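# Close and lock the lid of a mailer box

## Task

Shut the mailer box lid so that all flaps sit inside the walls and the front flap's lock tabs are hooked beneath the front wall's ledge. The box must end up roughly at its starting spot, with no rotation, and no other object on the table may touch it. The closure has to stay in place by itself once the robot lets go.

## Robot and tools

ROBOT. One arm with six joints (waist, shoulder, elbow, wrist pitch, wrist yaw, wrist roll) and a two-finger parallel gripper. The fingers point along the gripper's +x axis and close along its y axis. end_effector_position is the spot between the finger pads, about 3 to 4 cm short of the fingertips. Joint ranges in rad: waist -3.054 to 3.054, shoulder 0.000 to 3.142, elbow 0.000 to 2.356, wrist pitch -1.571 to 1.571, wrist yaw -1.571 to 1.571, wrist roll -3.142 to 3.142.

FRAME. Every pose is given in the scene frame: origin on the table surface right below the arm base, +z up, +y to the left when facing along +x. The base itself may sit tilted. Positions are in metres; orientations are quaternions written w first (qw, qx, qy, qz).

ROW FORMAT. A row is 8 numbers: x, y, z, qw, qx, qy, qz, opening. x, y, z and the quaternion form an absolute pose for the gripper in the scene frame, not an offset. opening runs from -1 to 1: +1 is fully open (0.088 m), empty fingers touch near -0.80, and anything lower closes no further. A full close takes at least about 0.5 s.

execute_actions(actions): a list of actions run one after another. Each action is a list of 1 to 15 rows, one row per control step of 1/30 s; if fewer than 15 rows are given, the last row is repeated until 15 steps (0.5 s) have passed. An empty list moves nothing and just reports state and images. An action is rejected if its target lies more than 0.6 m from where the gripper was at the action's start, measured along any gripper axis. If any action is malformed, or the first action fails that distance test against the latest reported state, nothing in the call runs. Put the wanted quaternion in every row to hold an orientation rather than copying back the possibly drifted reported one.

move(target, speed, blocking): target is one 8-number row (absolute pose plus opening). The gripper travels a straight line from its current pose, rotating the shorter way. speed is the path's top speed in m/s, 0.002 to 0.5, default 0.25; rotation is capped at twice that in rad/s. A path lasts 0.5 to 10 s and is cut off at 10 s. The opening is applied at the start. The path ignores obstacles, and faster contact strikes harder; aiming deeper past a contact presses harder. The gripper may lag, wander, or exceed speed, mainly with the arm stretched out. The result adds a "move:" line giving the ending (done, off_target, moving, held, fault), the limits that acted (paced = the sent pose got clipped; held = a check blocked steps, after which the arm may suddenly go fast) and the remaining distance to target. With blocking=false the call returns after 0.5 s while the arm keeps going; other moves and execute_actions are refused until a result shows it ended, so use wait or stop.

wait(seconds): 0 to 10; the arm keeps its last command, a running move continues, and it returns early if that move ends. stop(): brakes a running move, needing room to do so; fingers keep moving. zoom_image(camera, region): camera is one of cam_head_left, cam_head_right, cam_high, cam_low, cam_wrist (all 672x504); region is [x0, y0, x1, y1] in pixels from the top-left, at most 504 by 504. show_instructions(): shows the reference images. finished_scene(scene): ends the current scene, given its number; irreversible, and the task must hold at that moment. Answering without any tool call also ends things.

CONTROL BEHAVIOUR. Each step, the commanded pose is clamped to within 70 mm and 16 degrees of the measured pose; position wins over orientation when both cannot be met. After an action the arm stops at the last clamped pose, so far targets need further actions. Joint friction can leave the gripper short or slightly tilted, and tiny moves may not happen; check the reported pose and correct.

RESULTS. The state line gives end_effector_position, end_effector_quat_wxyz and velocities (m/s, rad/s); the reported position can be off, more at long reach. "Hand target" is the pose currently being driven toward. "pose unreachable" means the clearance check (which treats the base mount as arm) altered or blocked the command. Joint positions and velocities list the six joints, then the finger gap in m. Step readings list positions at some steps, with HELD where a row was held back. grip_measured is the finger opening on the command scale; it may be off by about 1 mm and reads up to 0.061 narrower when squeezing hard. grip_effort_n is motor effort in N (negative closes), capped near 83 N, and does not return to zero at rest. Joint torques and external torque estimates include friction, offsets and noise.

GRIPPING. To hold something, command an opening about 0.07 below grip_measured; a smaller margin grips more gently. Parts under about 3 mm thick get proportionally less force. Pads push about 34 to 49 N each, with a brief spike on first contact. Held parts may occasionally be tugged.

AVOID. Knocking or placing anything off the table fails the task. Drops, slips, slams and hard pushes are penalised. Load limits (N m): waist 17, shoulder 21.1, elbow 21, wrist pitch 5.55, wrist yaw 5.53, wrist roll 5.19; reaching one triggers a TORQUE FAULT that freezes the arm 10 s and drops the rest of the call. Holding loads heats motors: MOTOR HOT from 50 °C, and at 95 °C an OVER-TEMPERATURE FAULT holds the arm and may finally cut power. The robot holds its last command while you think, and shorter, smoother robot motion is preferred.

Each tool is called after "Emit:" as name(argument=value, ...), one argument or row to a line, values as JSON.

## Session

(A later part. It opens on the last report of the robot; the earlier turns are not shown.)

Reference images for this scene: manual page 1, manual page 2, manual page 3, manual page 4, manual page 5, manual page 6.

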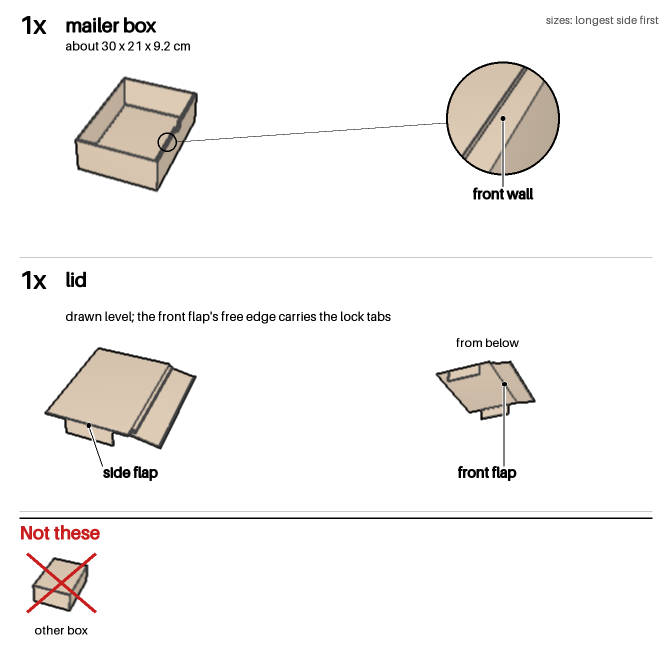

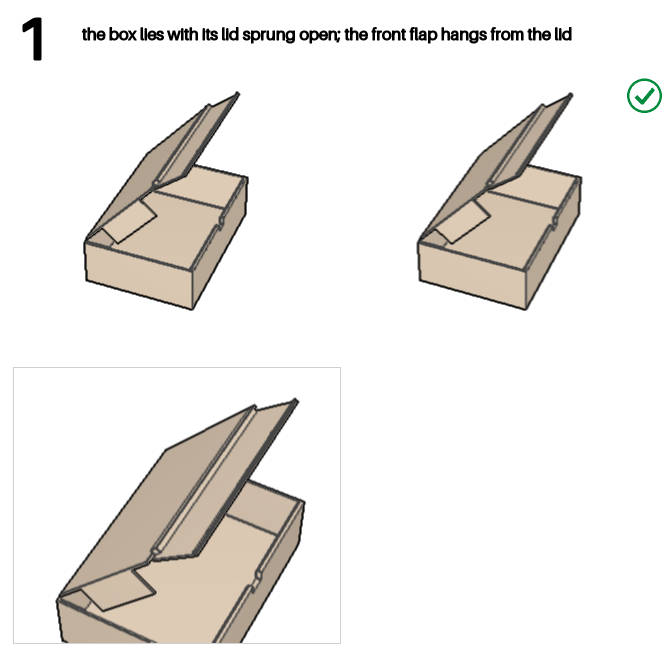

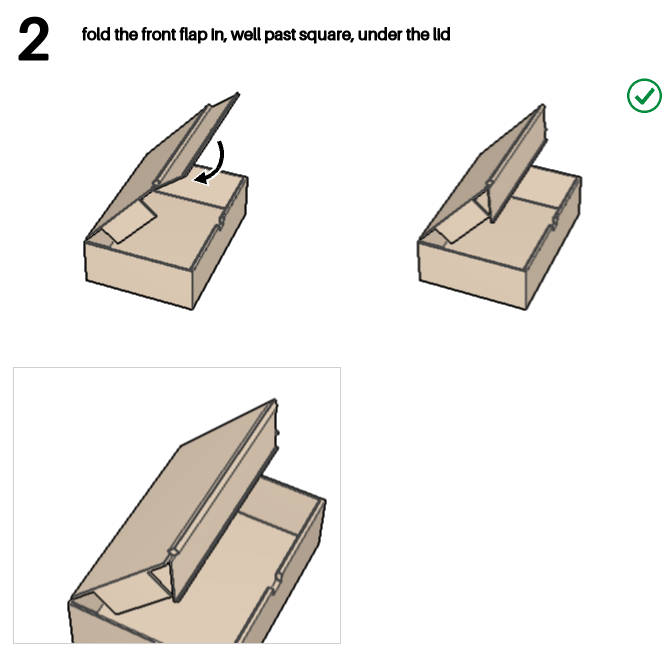

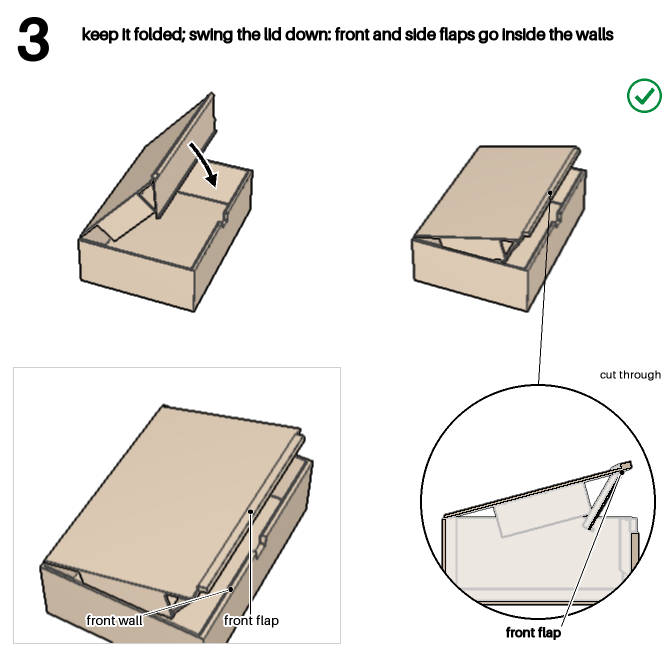

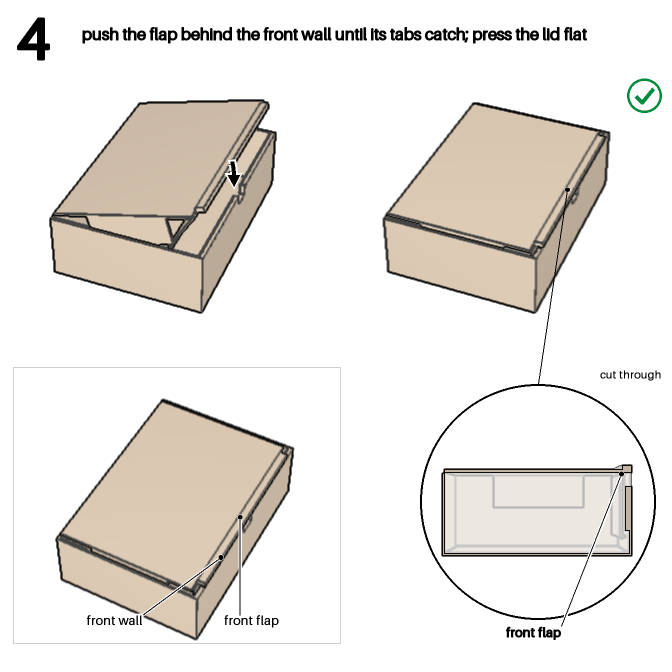

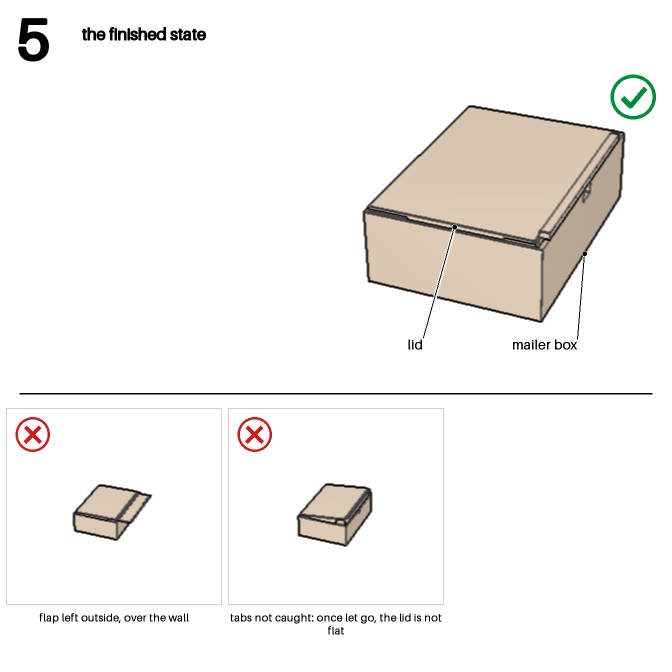

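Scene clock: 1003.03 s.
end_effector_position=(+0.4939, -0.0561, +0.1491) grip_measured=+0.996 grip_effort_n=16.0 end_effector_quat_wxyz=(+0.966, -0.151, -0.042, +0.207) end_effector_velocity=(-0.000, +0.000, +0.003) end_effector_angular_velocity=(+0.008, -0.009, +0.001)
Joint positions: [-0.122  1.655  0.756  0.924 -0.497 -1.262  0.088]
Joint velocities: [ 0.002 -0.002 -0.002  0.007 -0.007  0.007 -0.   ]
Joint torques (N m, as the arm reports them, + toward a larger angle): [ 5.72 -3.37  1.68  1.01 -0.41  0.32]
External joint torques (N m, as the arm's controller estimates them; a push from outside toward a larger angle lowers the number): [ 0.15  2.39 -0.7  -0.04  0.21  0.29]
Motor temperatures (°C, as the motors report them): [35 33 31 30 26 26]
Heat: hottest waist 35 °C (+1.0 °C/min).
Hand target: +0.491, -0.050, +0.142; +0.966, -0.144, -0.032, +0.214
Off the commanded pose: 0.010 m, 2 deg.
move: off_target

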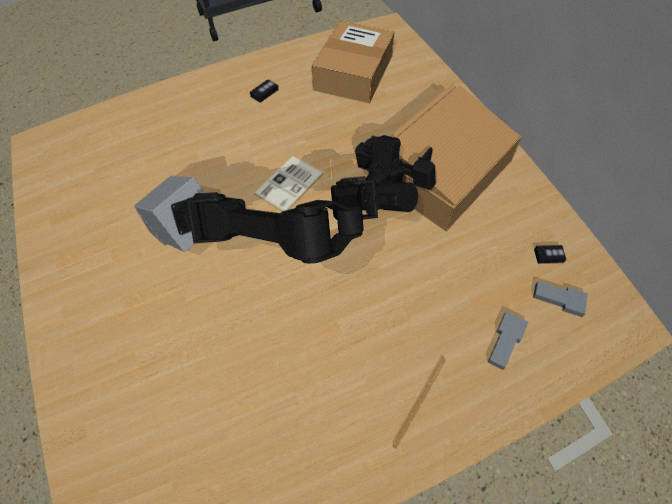

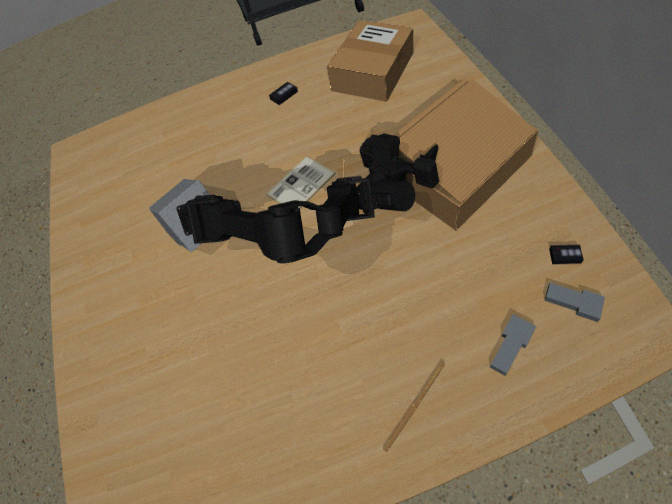

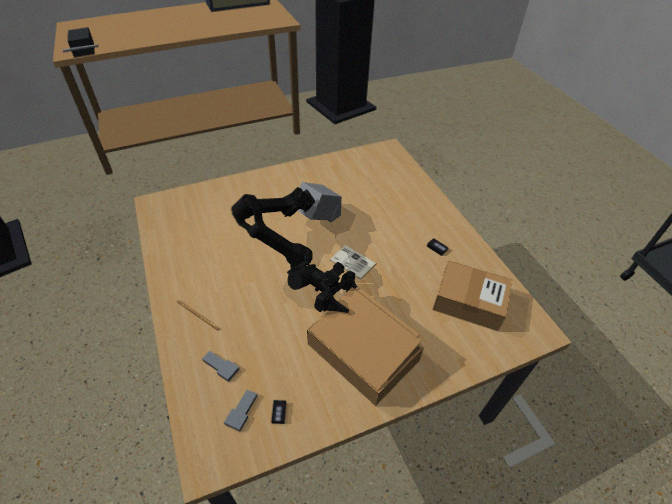

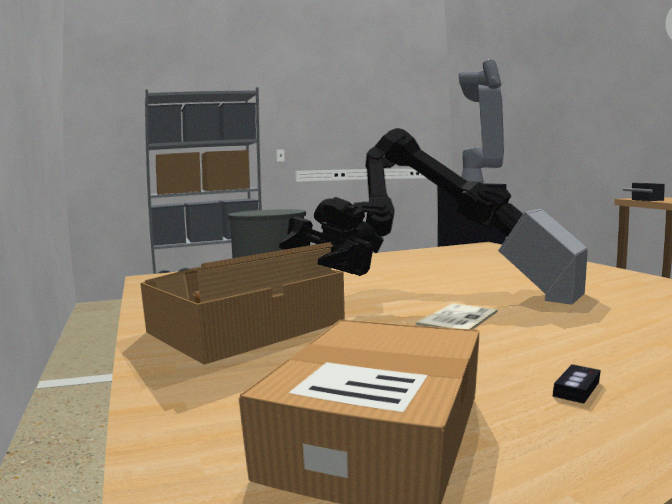

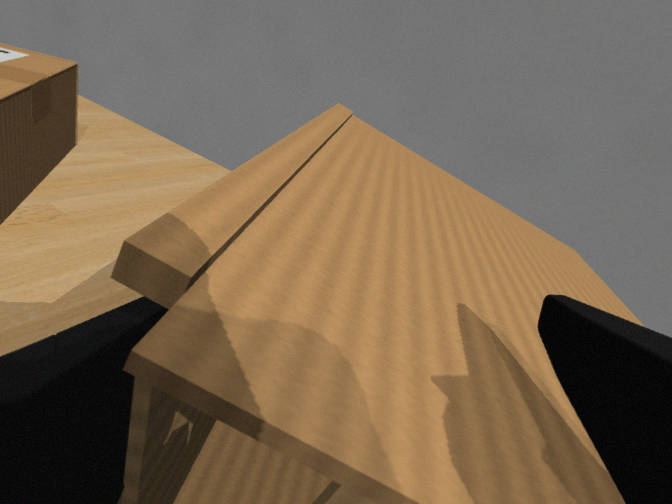

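Emit:
move(
  target=[0.483,-0.063,0.143,0.924,-0.138,-0.053,0.354,1],
  speed=0.08,
)

Scene clock: 1009.50 s.
end_effector_position=(+0.4820, -0.0581, +0.1429) grip_measured=+0.996 grip_effort_n=15.6 end_effector_quat_wxyz=(+0.923, -0.134, -0.053, +0.357) end_effector_velocity=(-0.007, +0.003, -0.002) end_effector_angular_velocity=(+0.007, -0.003, +0.046)
Joint positions: [-0.207  1.582  0.939  0.317 -0.724 -1.447  0.088]
Joint velocities: [-0.012 -0.002  0.007 -0.066 -0.037 -0.037 -0.   ]
Joint torques (N m, as the arm reports them, + toward a larger angle): [ 5.   -5.99  3.81  0.49 -0.8  -0.1 ]
External joint torques (N m, as the arm's controller estimates them; a push from outside toward a larger angle lowers the number): [-0.34  0.11  1.25 -0.16 -0.11 -0.12]
Motor temperatures (°C, as the motors report them): [35 33 31 30 26 26]
Heat: hottest waist 35 °C (+1.0 °C/min).
Hand target: +0.483, -0.063, +0.143; +0.924, -0.138, -0.053, +0.354
Off the commanded pose: 0.005 m, 1 deg.
move: done

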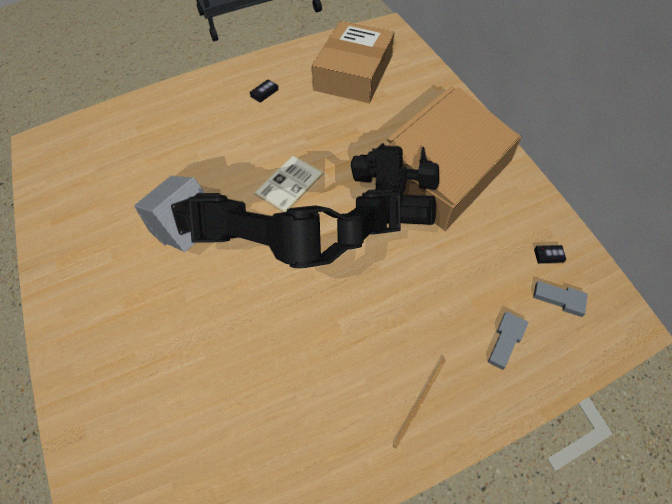

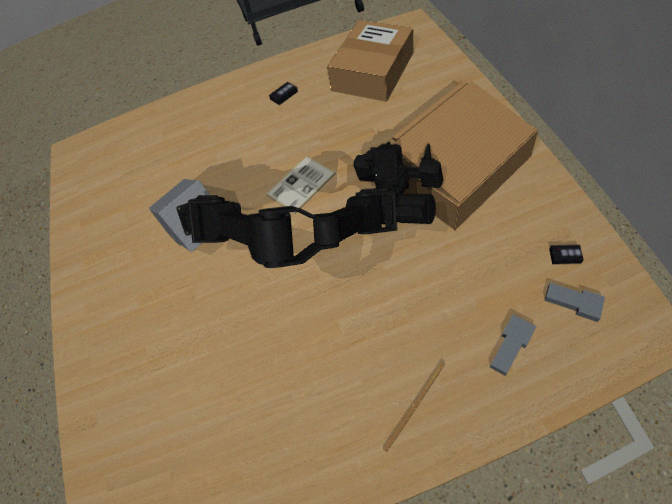

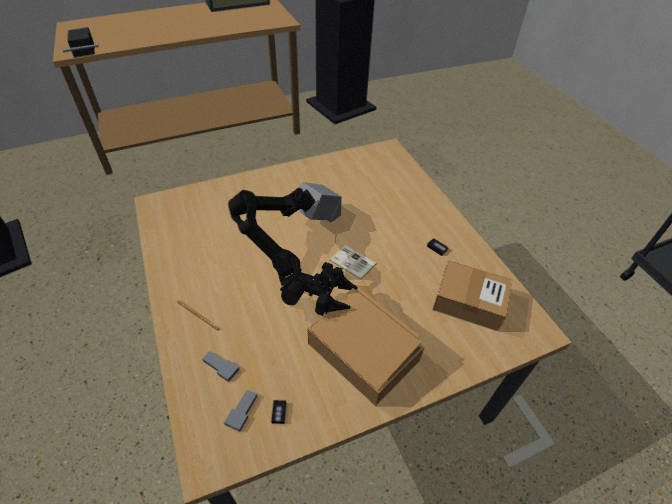

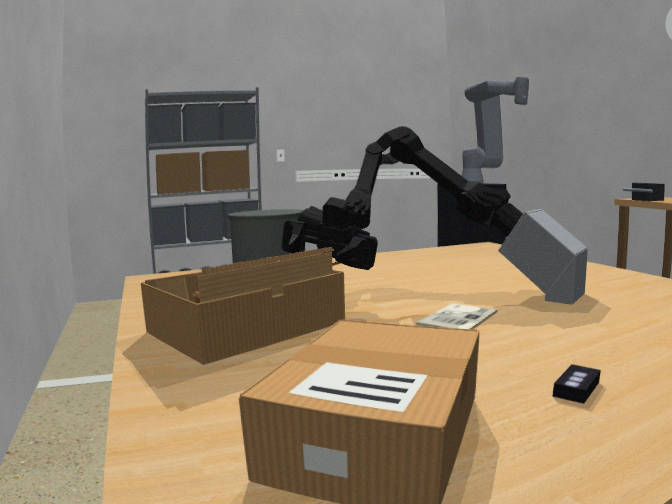

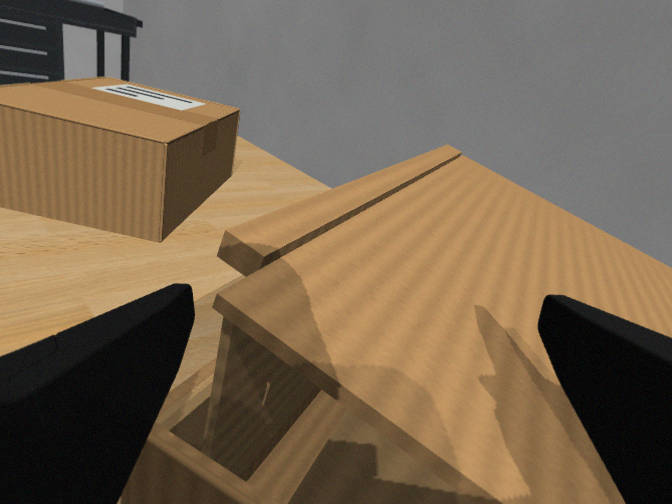

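B is clear. Press down with A.

Emit:
move(
  target=[0.482,-0.058,0.108,0.934,0,0,0.358,1],
  speed=0.07,
)

Emit:
zoom_image(
  camera="cam_low",
  region=[130,180,400,380],
)

Scene clock: 1015.23 s.
end_effector_position=(+0.4864, -0.0611, +0.1387) grip_measured=+0.996 grip_effort_n=15.6 end_effector_quat_wxyz=(+0.933, -0.023, -0.047, +0.355) end_effector_velocity=(-0.003, +0.003, +0.001) end_effector_angular_velocity=(+0.043, +0.019, +0.019)
Joint positions: [-0.238  1.63   0.953  0.392 -0.814 -1.212  0.088]
Joint velocities: [-0.002  0.002 -0.002 -0.007 -0.022  0.037 -0.   ]
Joint torques (N m, as the arm reports them, + toward a larger angle): [ 2.08 -1.74  2.22  0.14  0.38  1.05]
External joint torques (N m, as the arm's controller estimates them; a push from outside toward a larger angle lowers the number): [-3.43  4.7  -0.32 -0.57  1.06  1.04]
Motor temperatures (°C, as the motors report them): [35 33 31 30 26 26]
Heat: hottest waist 35 °C (+1.0 °C/min).
Hand target: +0.480, -0.058, +0.109; +0.934, +0.000, -0.000, +0.357
Off the commanded pose: 0.031 m, 6 deg.
move: off_target

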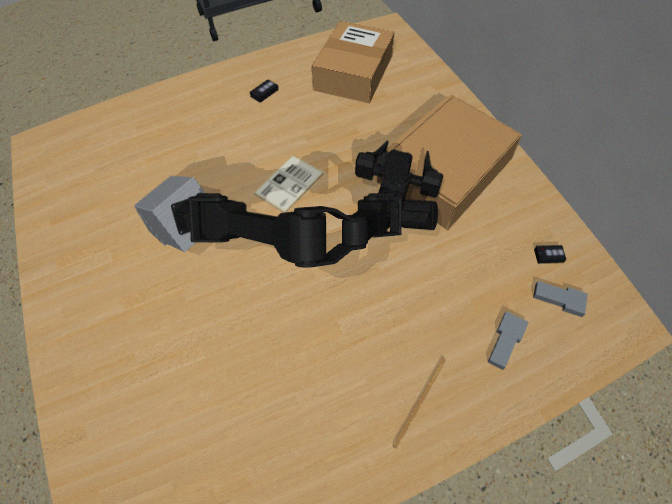

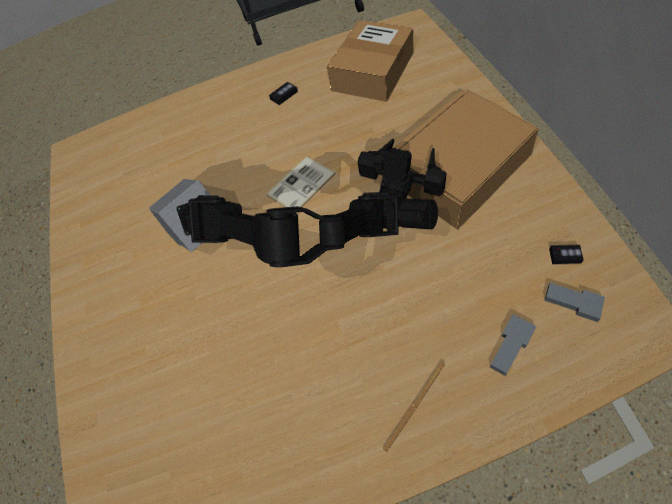

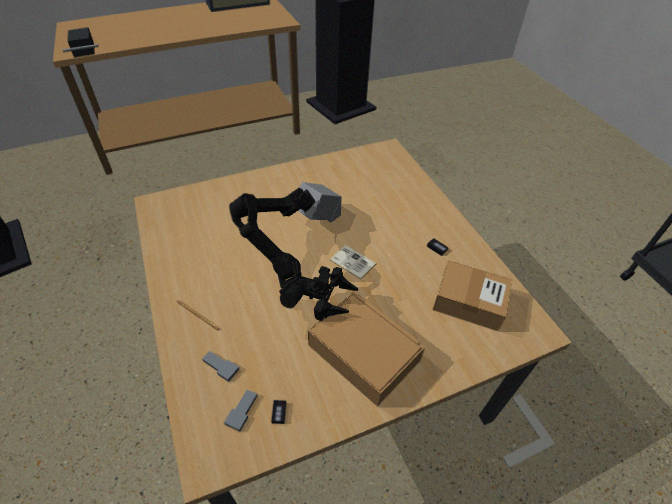

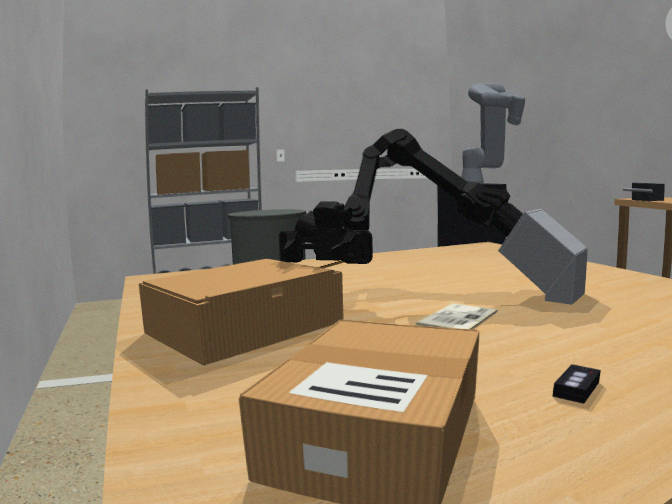

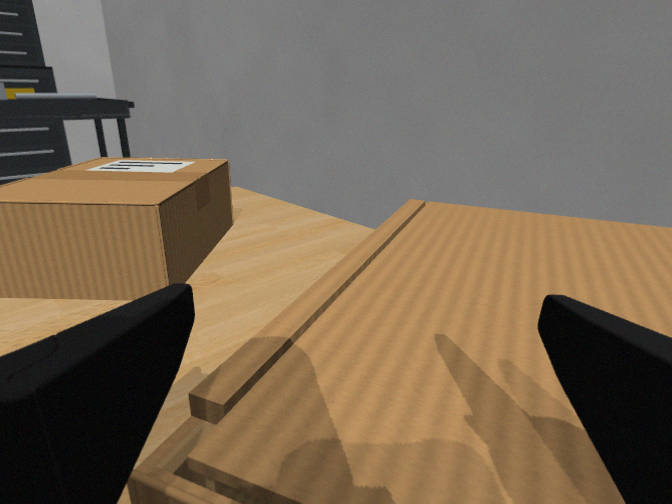

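Region (130, 180, 400, 380) of cam_low's 672x504 image, scaled by 1.867, with more detail than that image has; it fills the top 373 rows of this view, and the rest is white.

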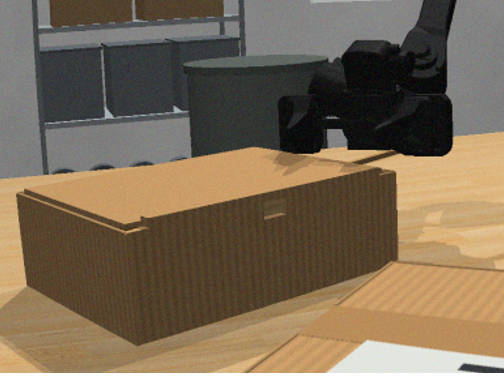

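Emit:
move(
  target=[0.484,-0.060,0.165,0.934,0,0,0.358,1],
  speed=0.05,
)

Emit:
move(
  target=[0.535,-0.105,0.165,0.985,-0.013,0.086,0.147,1],
  speed=0.15,
)

Emit:
move(
  target=[0.535,-0.105,0.118,0.985,-0.013,0.086,0.147,1],
  speed=0.04,
)

Emit:
move(
  target=[0.533,-0.112,0.118,0.971,-0.020,0.085,0.224,1],
  speed=0.04,
)

Scene clock: 1021.87 s.
end_effector_position=(+0.4858, -0.0599, +0.1647) grip_measured=+0.996 grip_effort_n=15.6 end_effector_quat_wxyz=(+0.934, -0.002, -0.004, +0.358) end_effector_velocity=(-0.003, +0.001, -0.000) end_effector_angular_velocity=(+0.006, +0.019, +0.010)
Joint positions: [-0.16   1.538  0.95   0.282 -0.681 -1.139  0.088]
Joint velocities: [ 0.002 -0.007 -0.002 -0.022  0.007  0.007 -0.   ]
Joint torques (N m, as the arm reports them, + toward a larger angle): [ 5.71 -6.02  2.87  0.57 -0.51  0.14]
External joint torques (N m, as the arm's controller estimates them; a push from outside toward a larger angle lowers the number): [ 0.38  0.15 -0.21 -0.19  0.17  0.13]
Motor temperatures (°C, as the motors report them): [35 33 30 30 26 26]
Heat: hottest waist 35 °C (+0.0 °C/min).
Hand target: +0.484, -0.060, +0.165; +0.934, -0.000, -0.000, +0.358
Off the commanded pose: 0.002 m, 1 deg.
move: done

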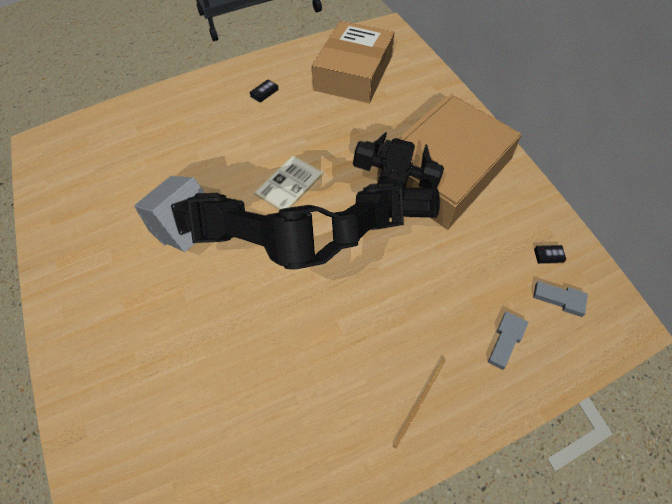

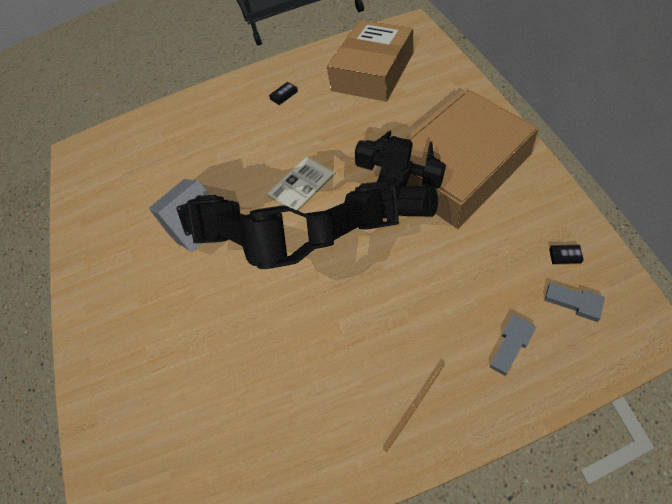

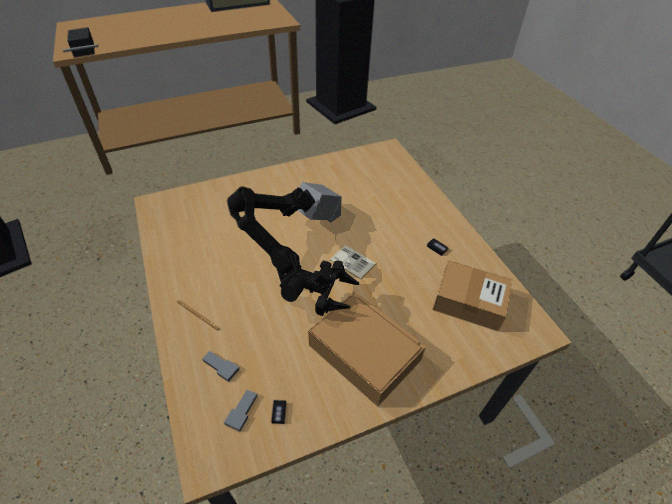

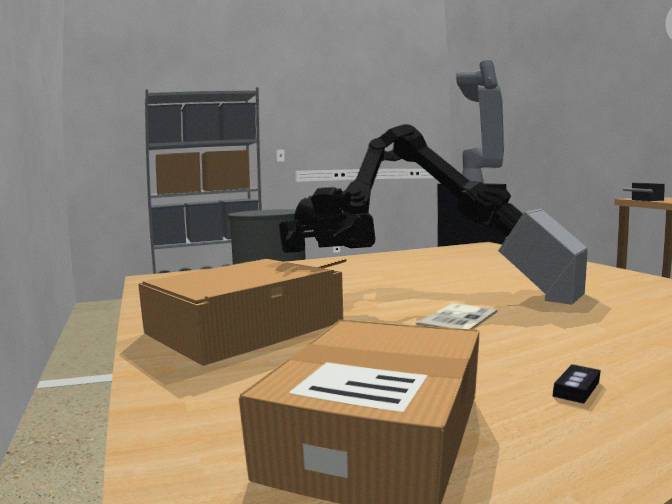

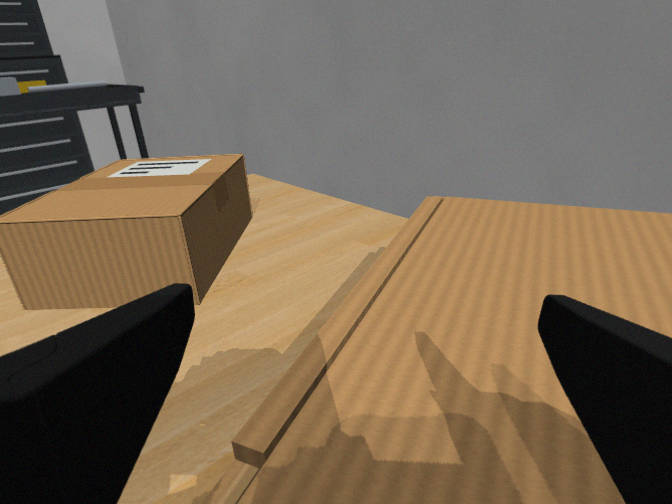

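Scene clock: 1023.87 s.
end_effector_position=(+0.5331, -0.1062, +0.1672) grip_measured=+0.996 grip_effort_n=15.6 end_effector_quat_wxyz=(+0.985, -0.015, +0.083, +0.149) end_effector_velocity=(+0.001, -0.002, +0.001) end_effector_angular_velocity=(+0.003, -0.005, -0.017)
Joint positions: [-0.061  1.56   0.944  0.631 -0.209 -0.947  0.088]
Joint velocities: [ 0.002  0.002 -0.002  0.022  0.007  0.007 -0.   ]
Joint torques (N m, as the arm reports them, + toward a larger angle): [ 6.13 -4.22  4.8   1.27 -0.4   0.17]
External joint torques (N m, as the arm's controller estimates them; a push from outside toward a larger angle lowers the number): [0.36 1.86 1.34 0.18 0.2  0.16]
Motor temperatures (°C, as the motors report them): [35 33 30 30 26 26]
Heat: hottest waist 35 °C (+0.0 °C/min).
Hand target: +0.535, -0.105, +0.165; +0.985, -0.013, +0.087, +0.147
Off the commanded pose: 0.003 m, 0 deg.
move: done

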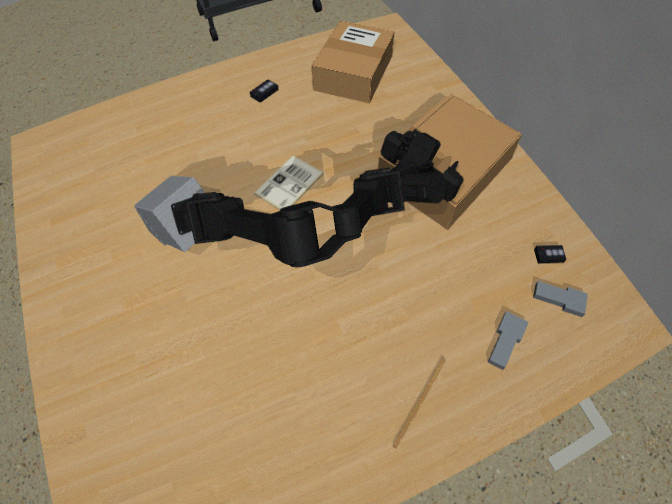

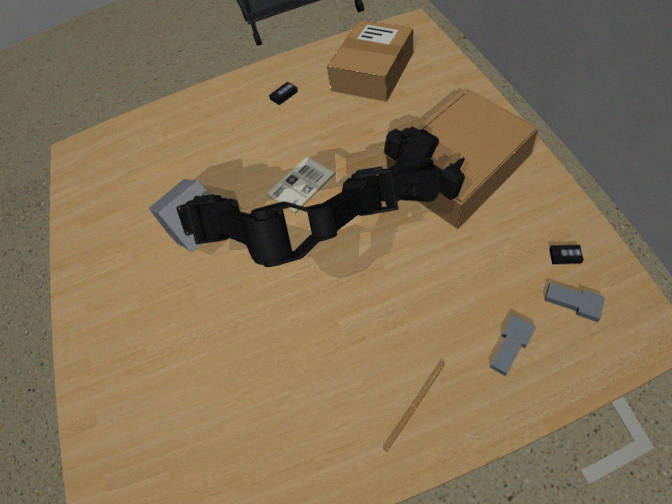

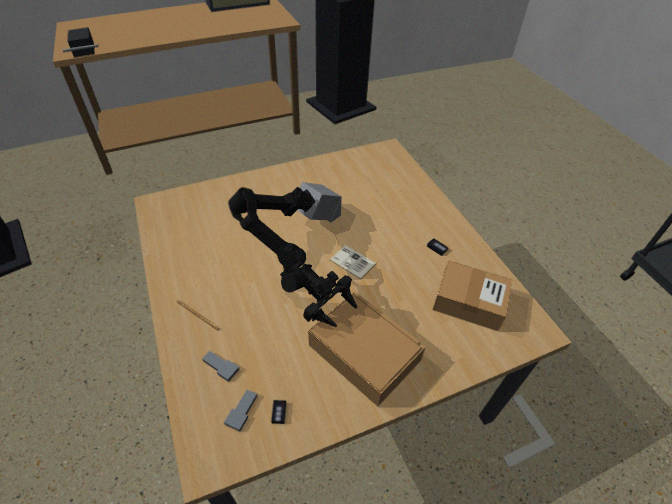

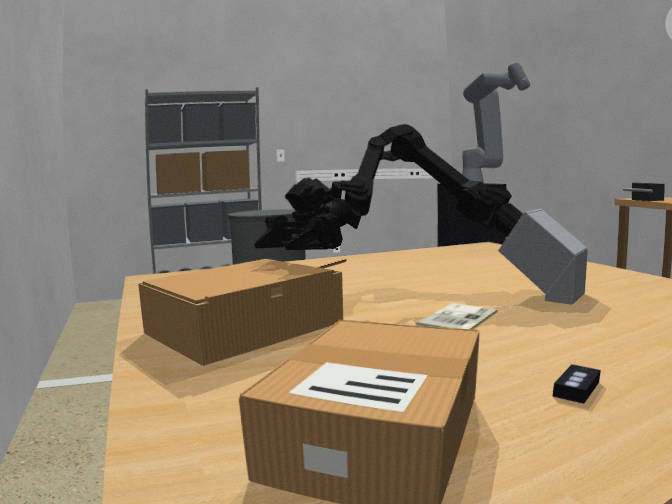

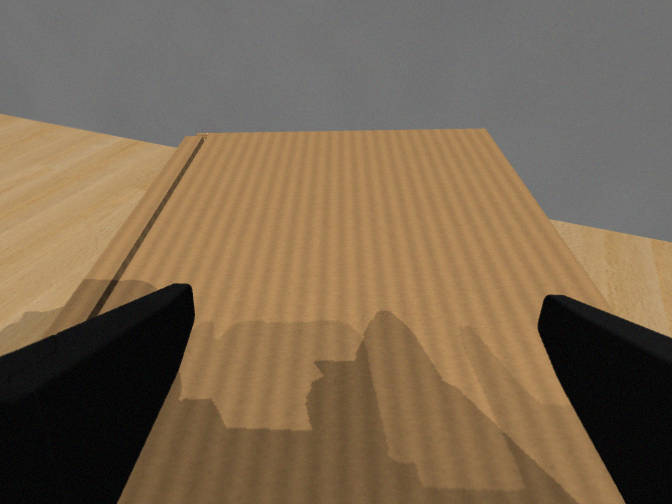

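Scene clock: 1025.33 s.
end_effector_position=(+0.5375, -0.1085, +0.1388) grip_measured=+0.996 grip_effort_n=15.1 end_effector_quat_wxyz=(+0.988, -0.018, +0.062, +0.143) end_effector_velocity=(+0.000, +0.004, -0.001) end_effector_angular_velocity=(+0.002, -0.022, +0.020)
Joint positions: [-0.138  1.652  0.95   0.753 -0.312 -0.946  0.088]
Joint velocities: [-0.007  0.012  0.002  0.007 -0.037 -0.007  0.   ]
Joint torques (N m, as the arm reports them, + toward a larger angle): [ 3.96 -2.68  3.15  0.67 -0.34  0.26]
External joint torques (N m, as the arm's controller estimates them; a push from outside toward a larger angle lowers the number): [-2.02  3.8   0.14 -0.42  0.27  0.25]
Motor temperatures (°C, as the motors report them): [35 33 30 30 26 26]
Heat: hottest waist 35 °C (+0.0 °C/min).
Hand target: +0.534, -0.105, +0.118; +0.985, -0.013, +0.086, +0.147
Off the commanded pose: 0.021 m, 3 deg.
move: off_target

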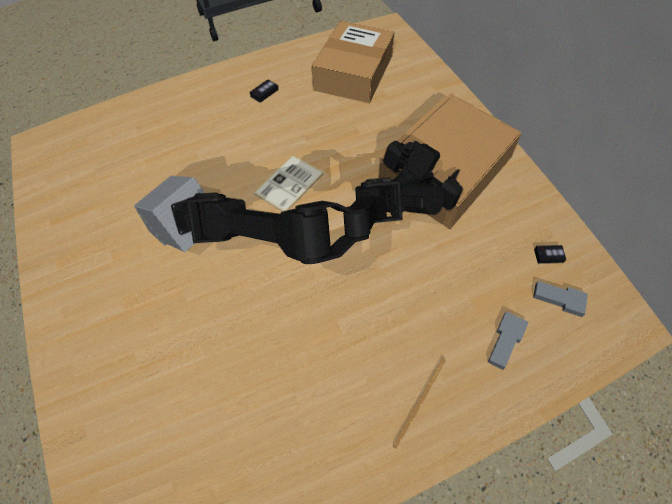

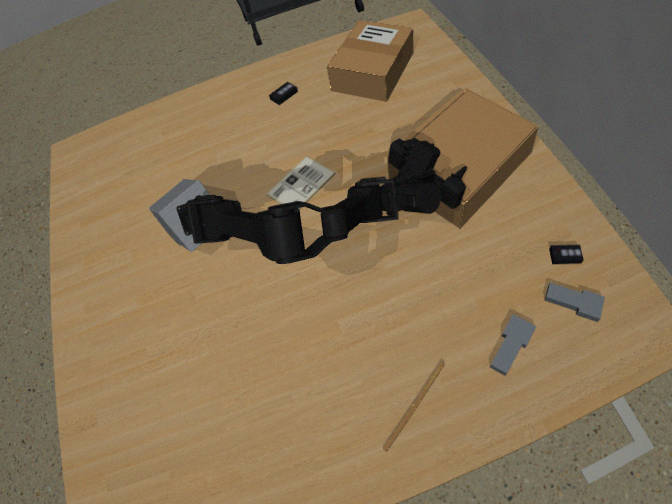

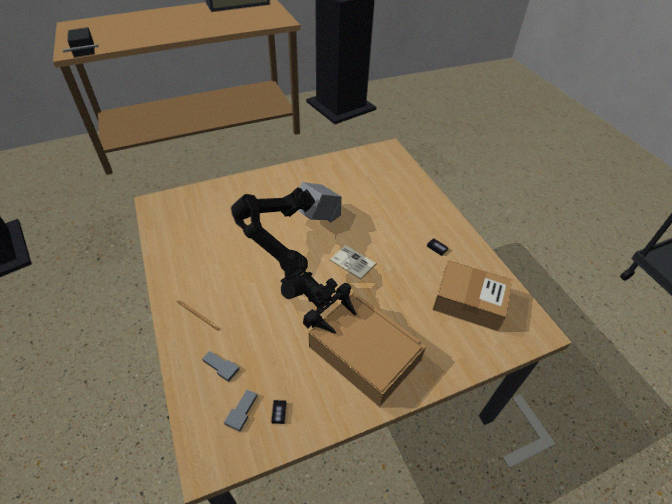

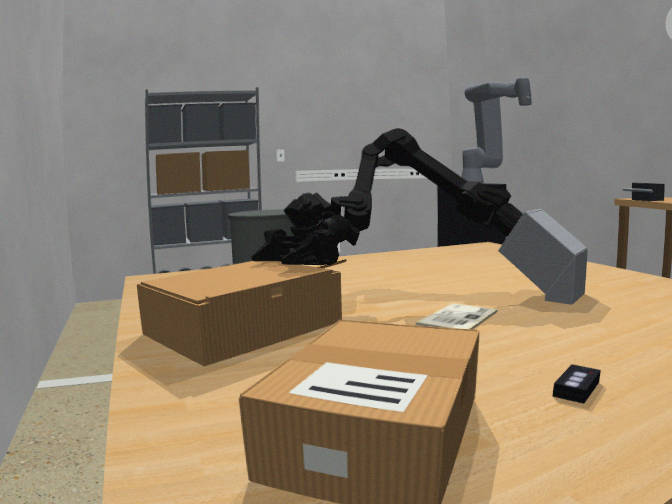

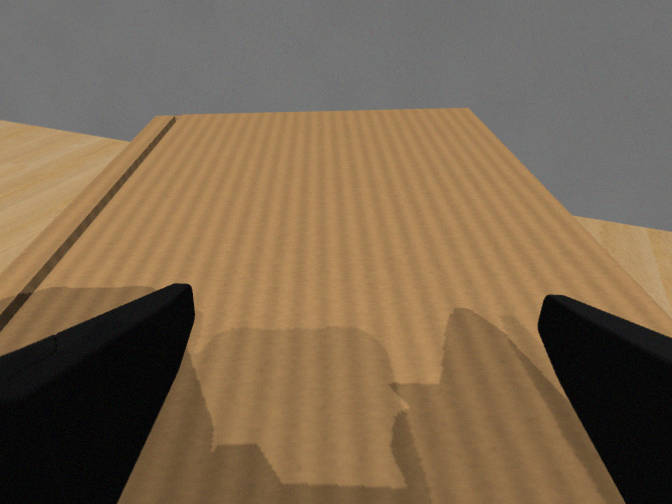

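Scene clock: 1027.70 s.
end_effector_position=(+0.5368, -0.1093, +0.1376) grip_measured=+0.996 grip_effort_n=15.6 end_effector_quat_wxyz=(+0.972, -0.025, +0.057, +0.225) end_effector_velocity=(+0.001, -0.002, +0.004) end_effector_angular_velocity=(-0.010, -0.022, +0.015)
Joint positions: [-0.183  1.629  1.05   0.486 -0.455 -1.026  0.088]
Joint velocities: [-0.002 -0.007  0.012 -0.022 -0.022 -0.022 -0.   ]
Joint torques (N m, as the arm reports them, + toward a larger angle): [ 3.3  -4.5   3.44  0.2  -0.11  0.29]
External joint torques (N m, as the arm's controller estimates them; a push from outside toward a larger angle lowers the number): [-2.56  2.35  0.16 -0.76  0.52  0.29]
Motor temperatures (°C, as the motors report them): [35 33 30 30 26 26]
Heat: hottest waist 35 °C (+0.0 °C/min).
Hand target: +0.532, -0.112, +0.118; +0.971, -0.020, +0.085, +0.224
Off the commanded pose: 0.020 m, 3 deg.
move: off_target

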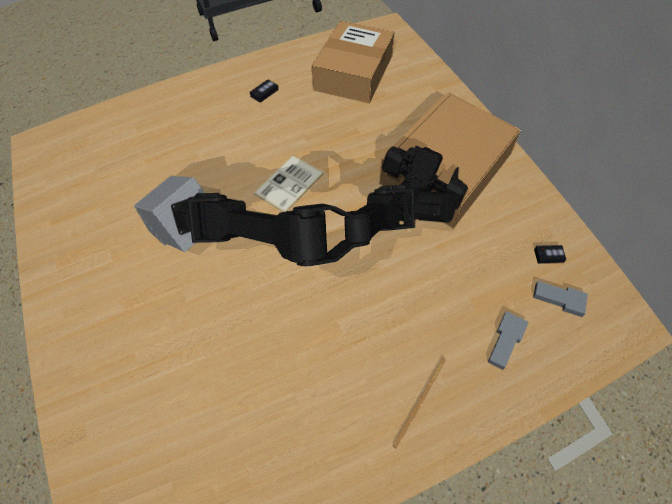

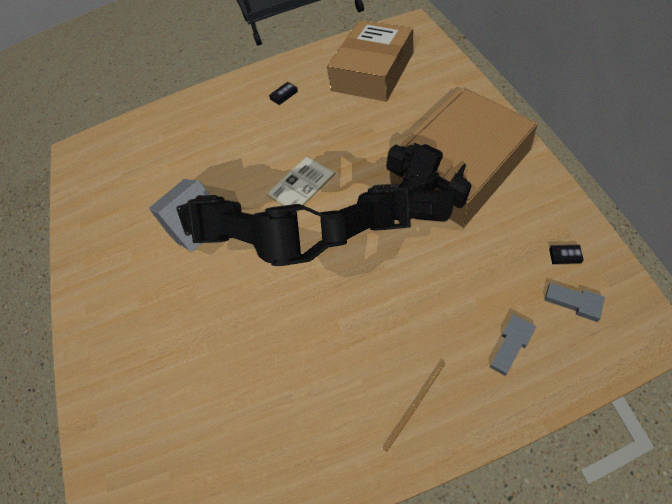

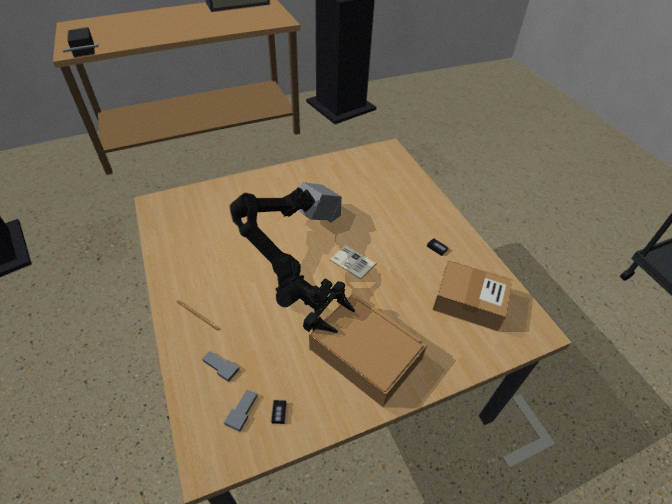

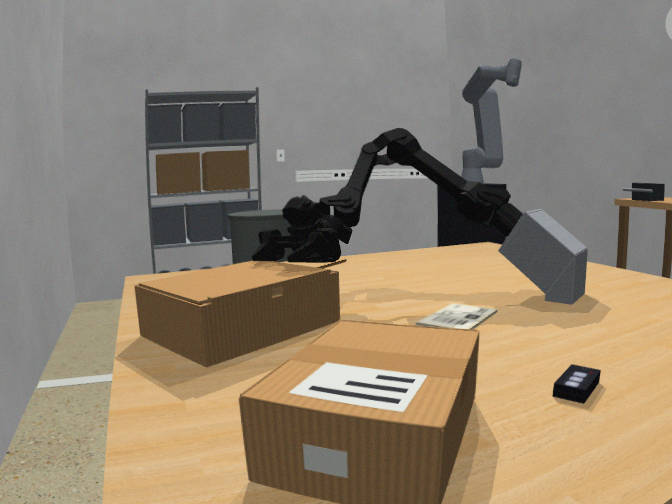

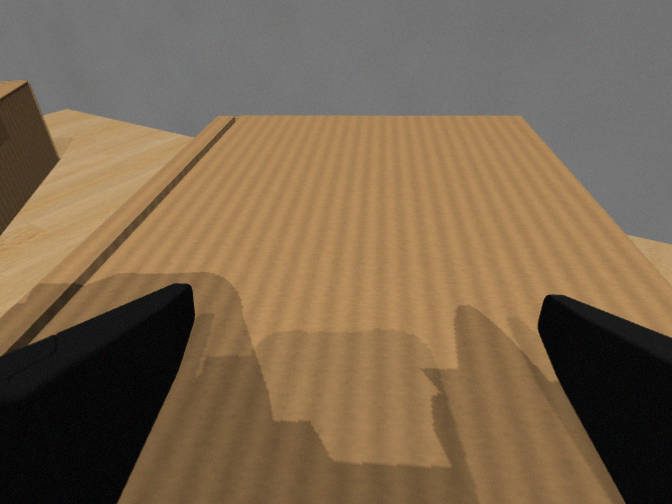

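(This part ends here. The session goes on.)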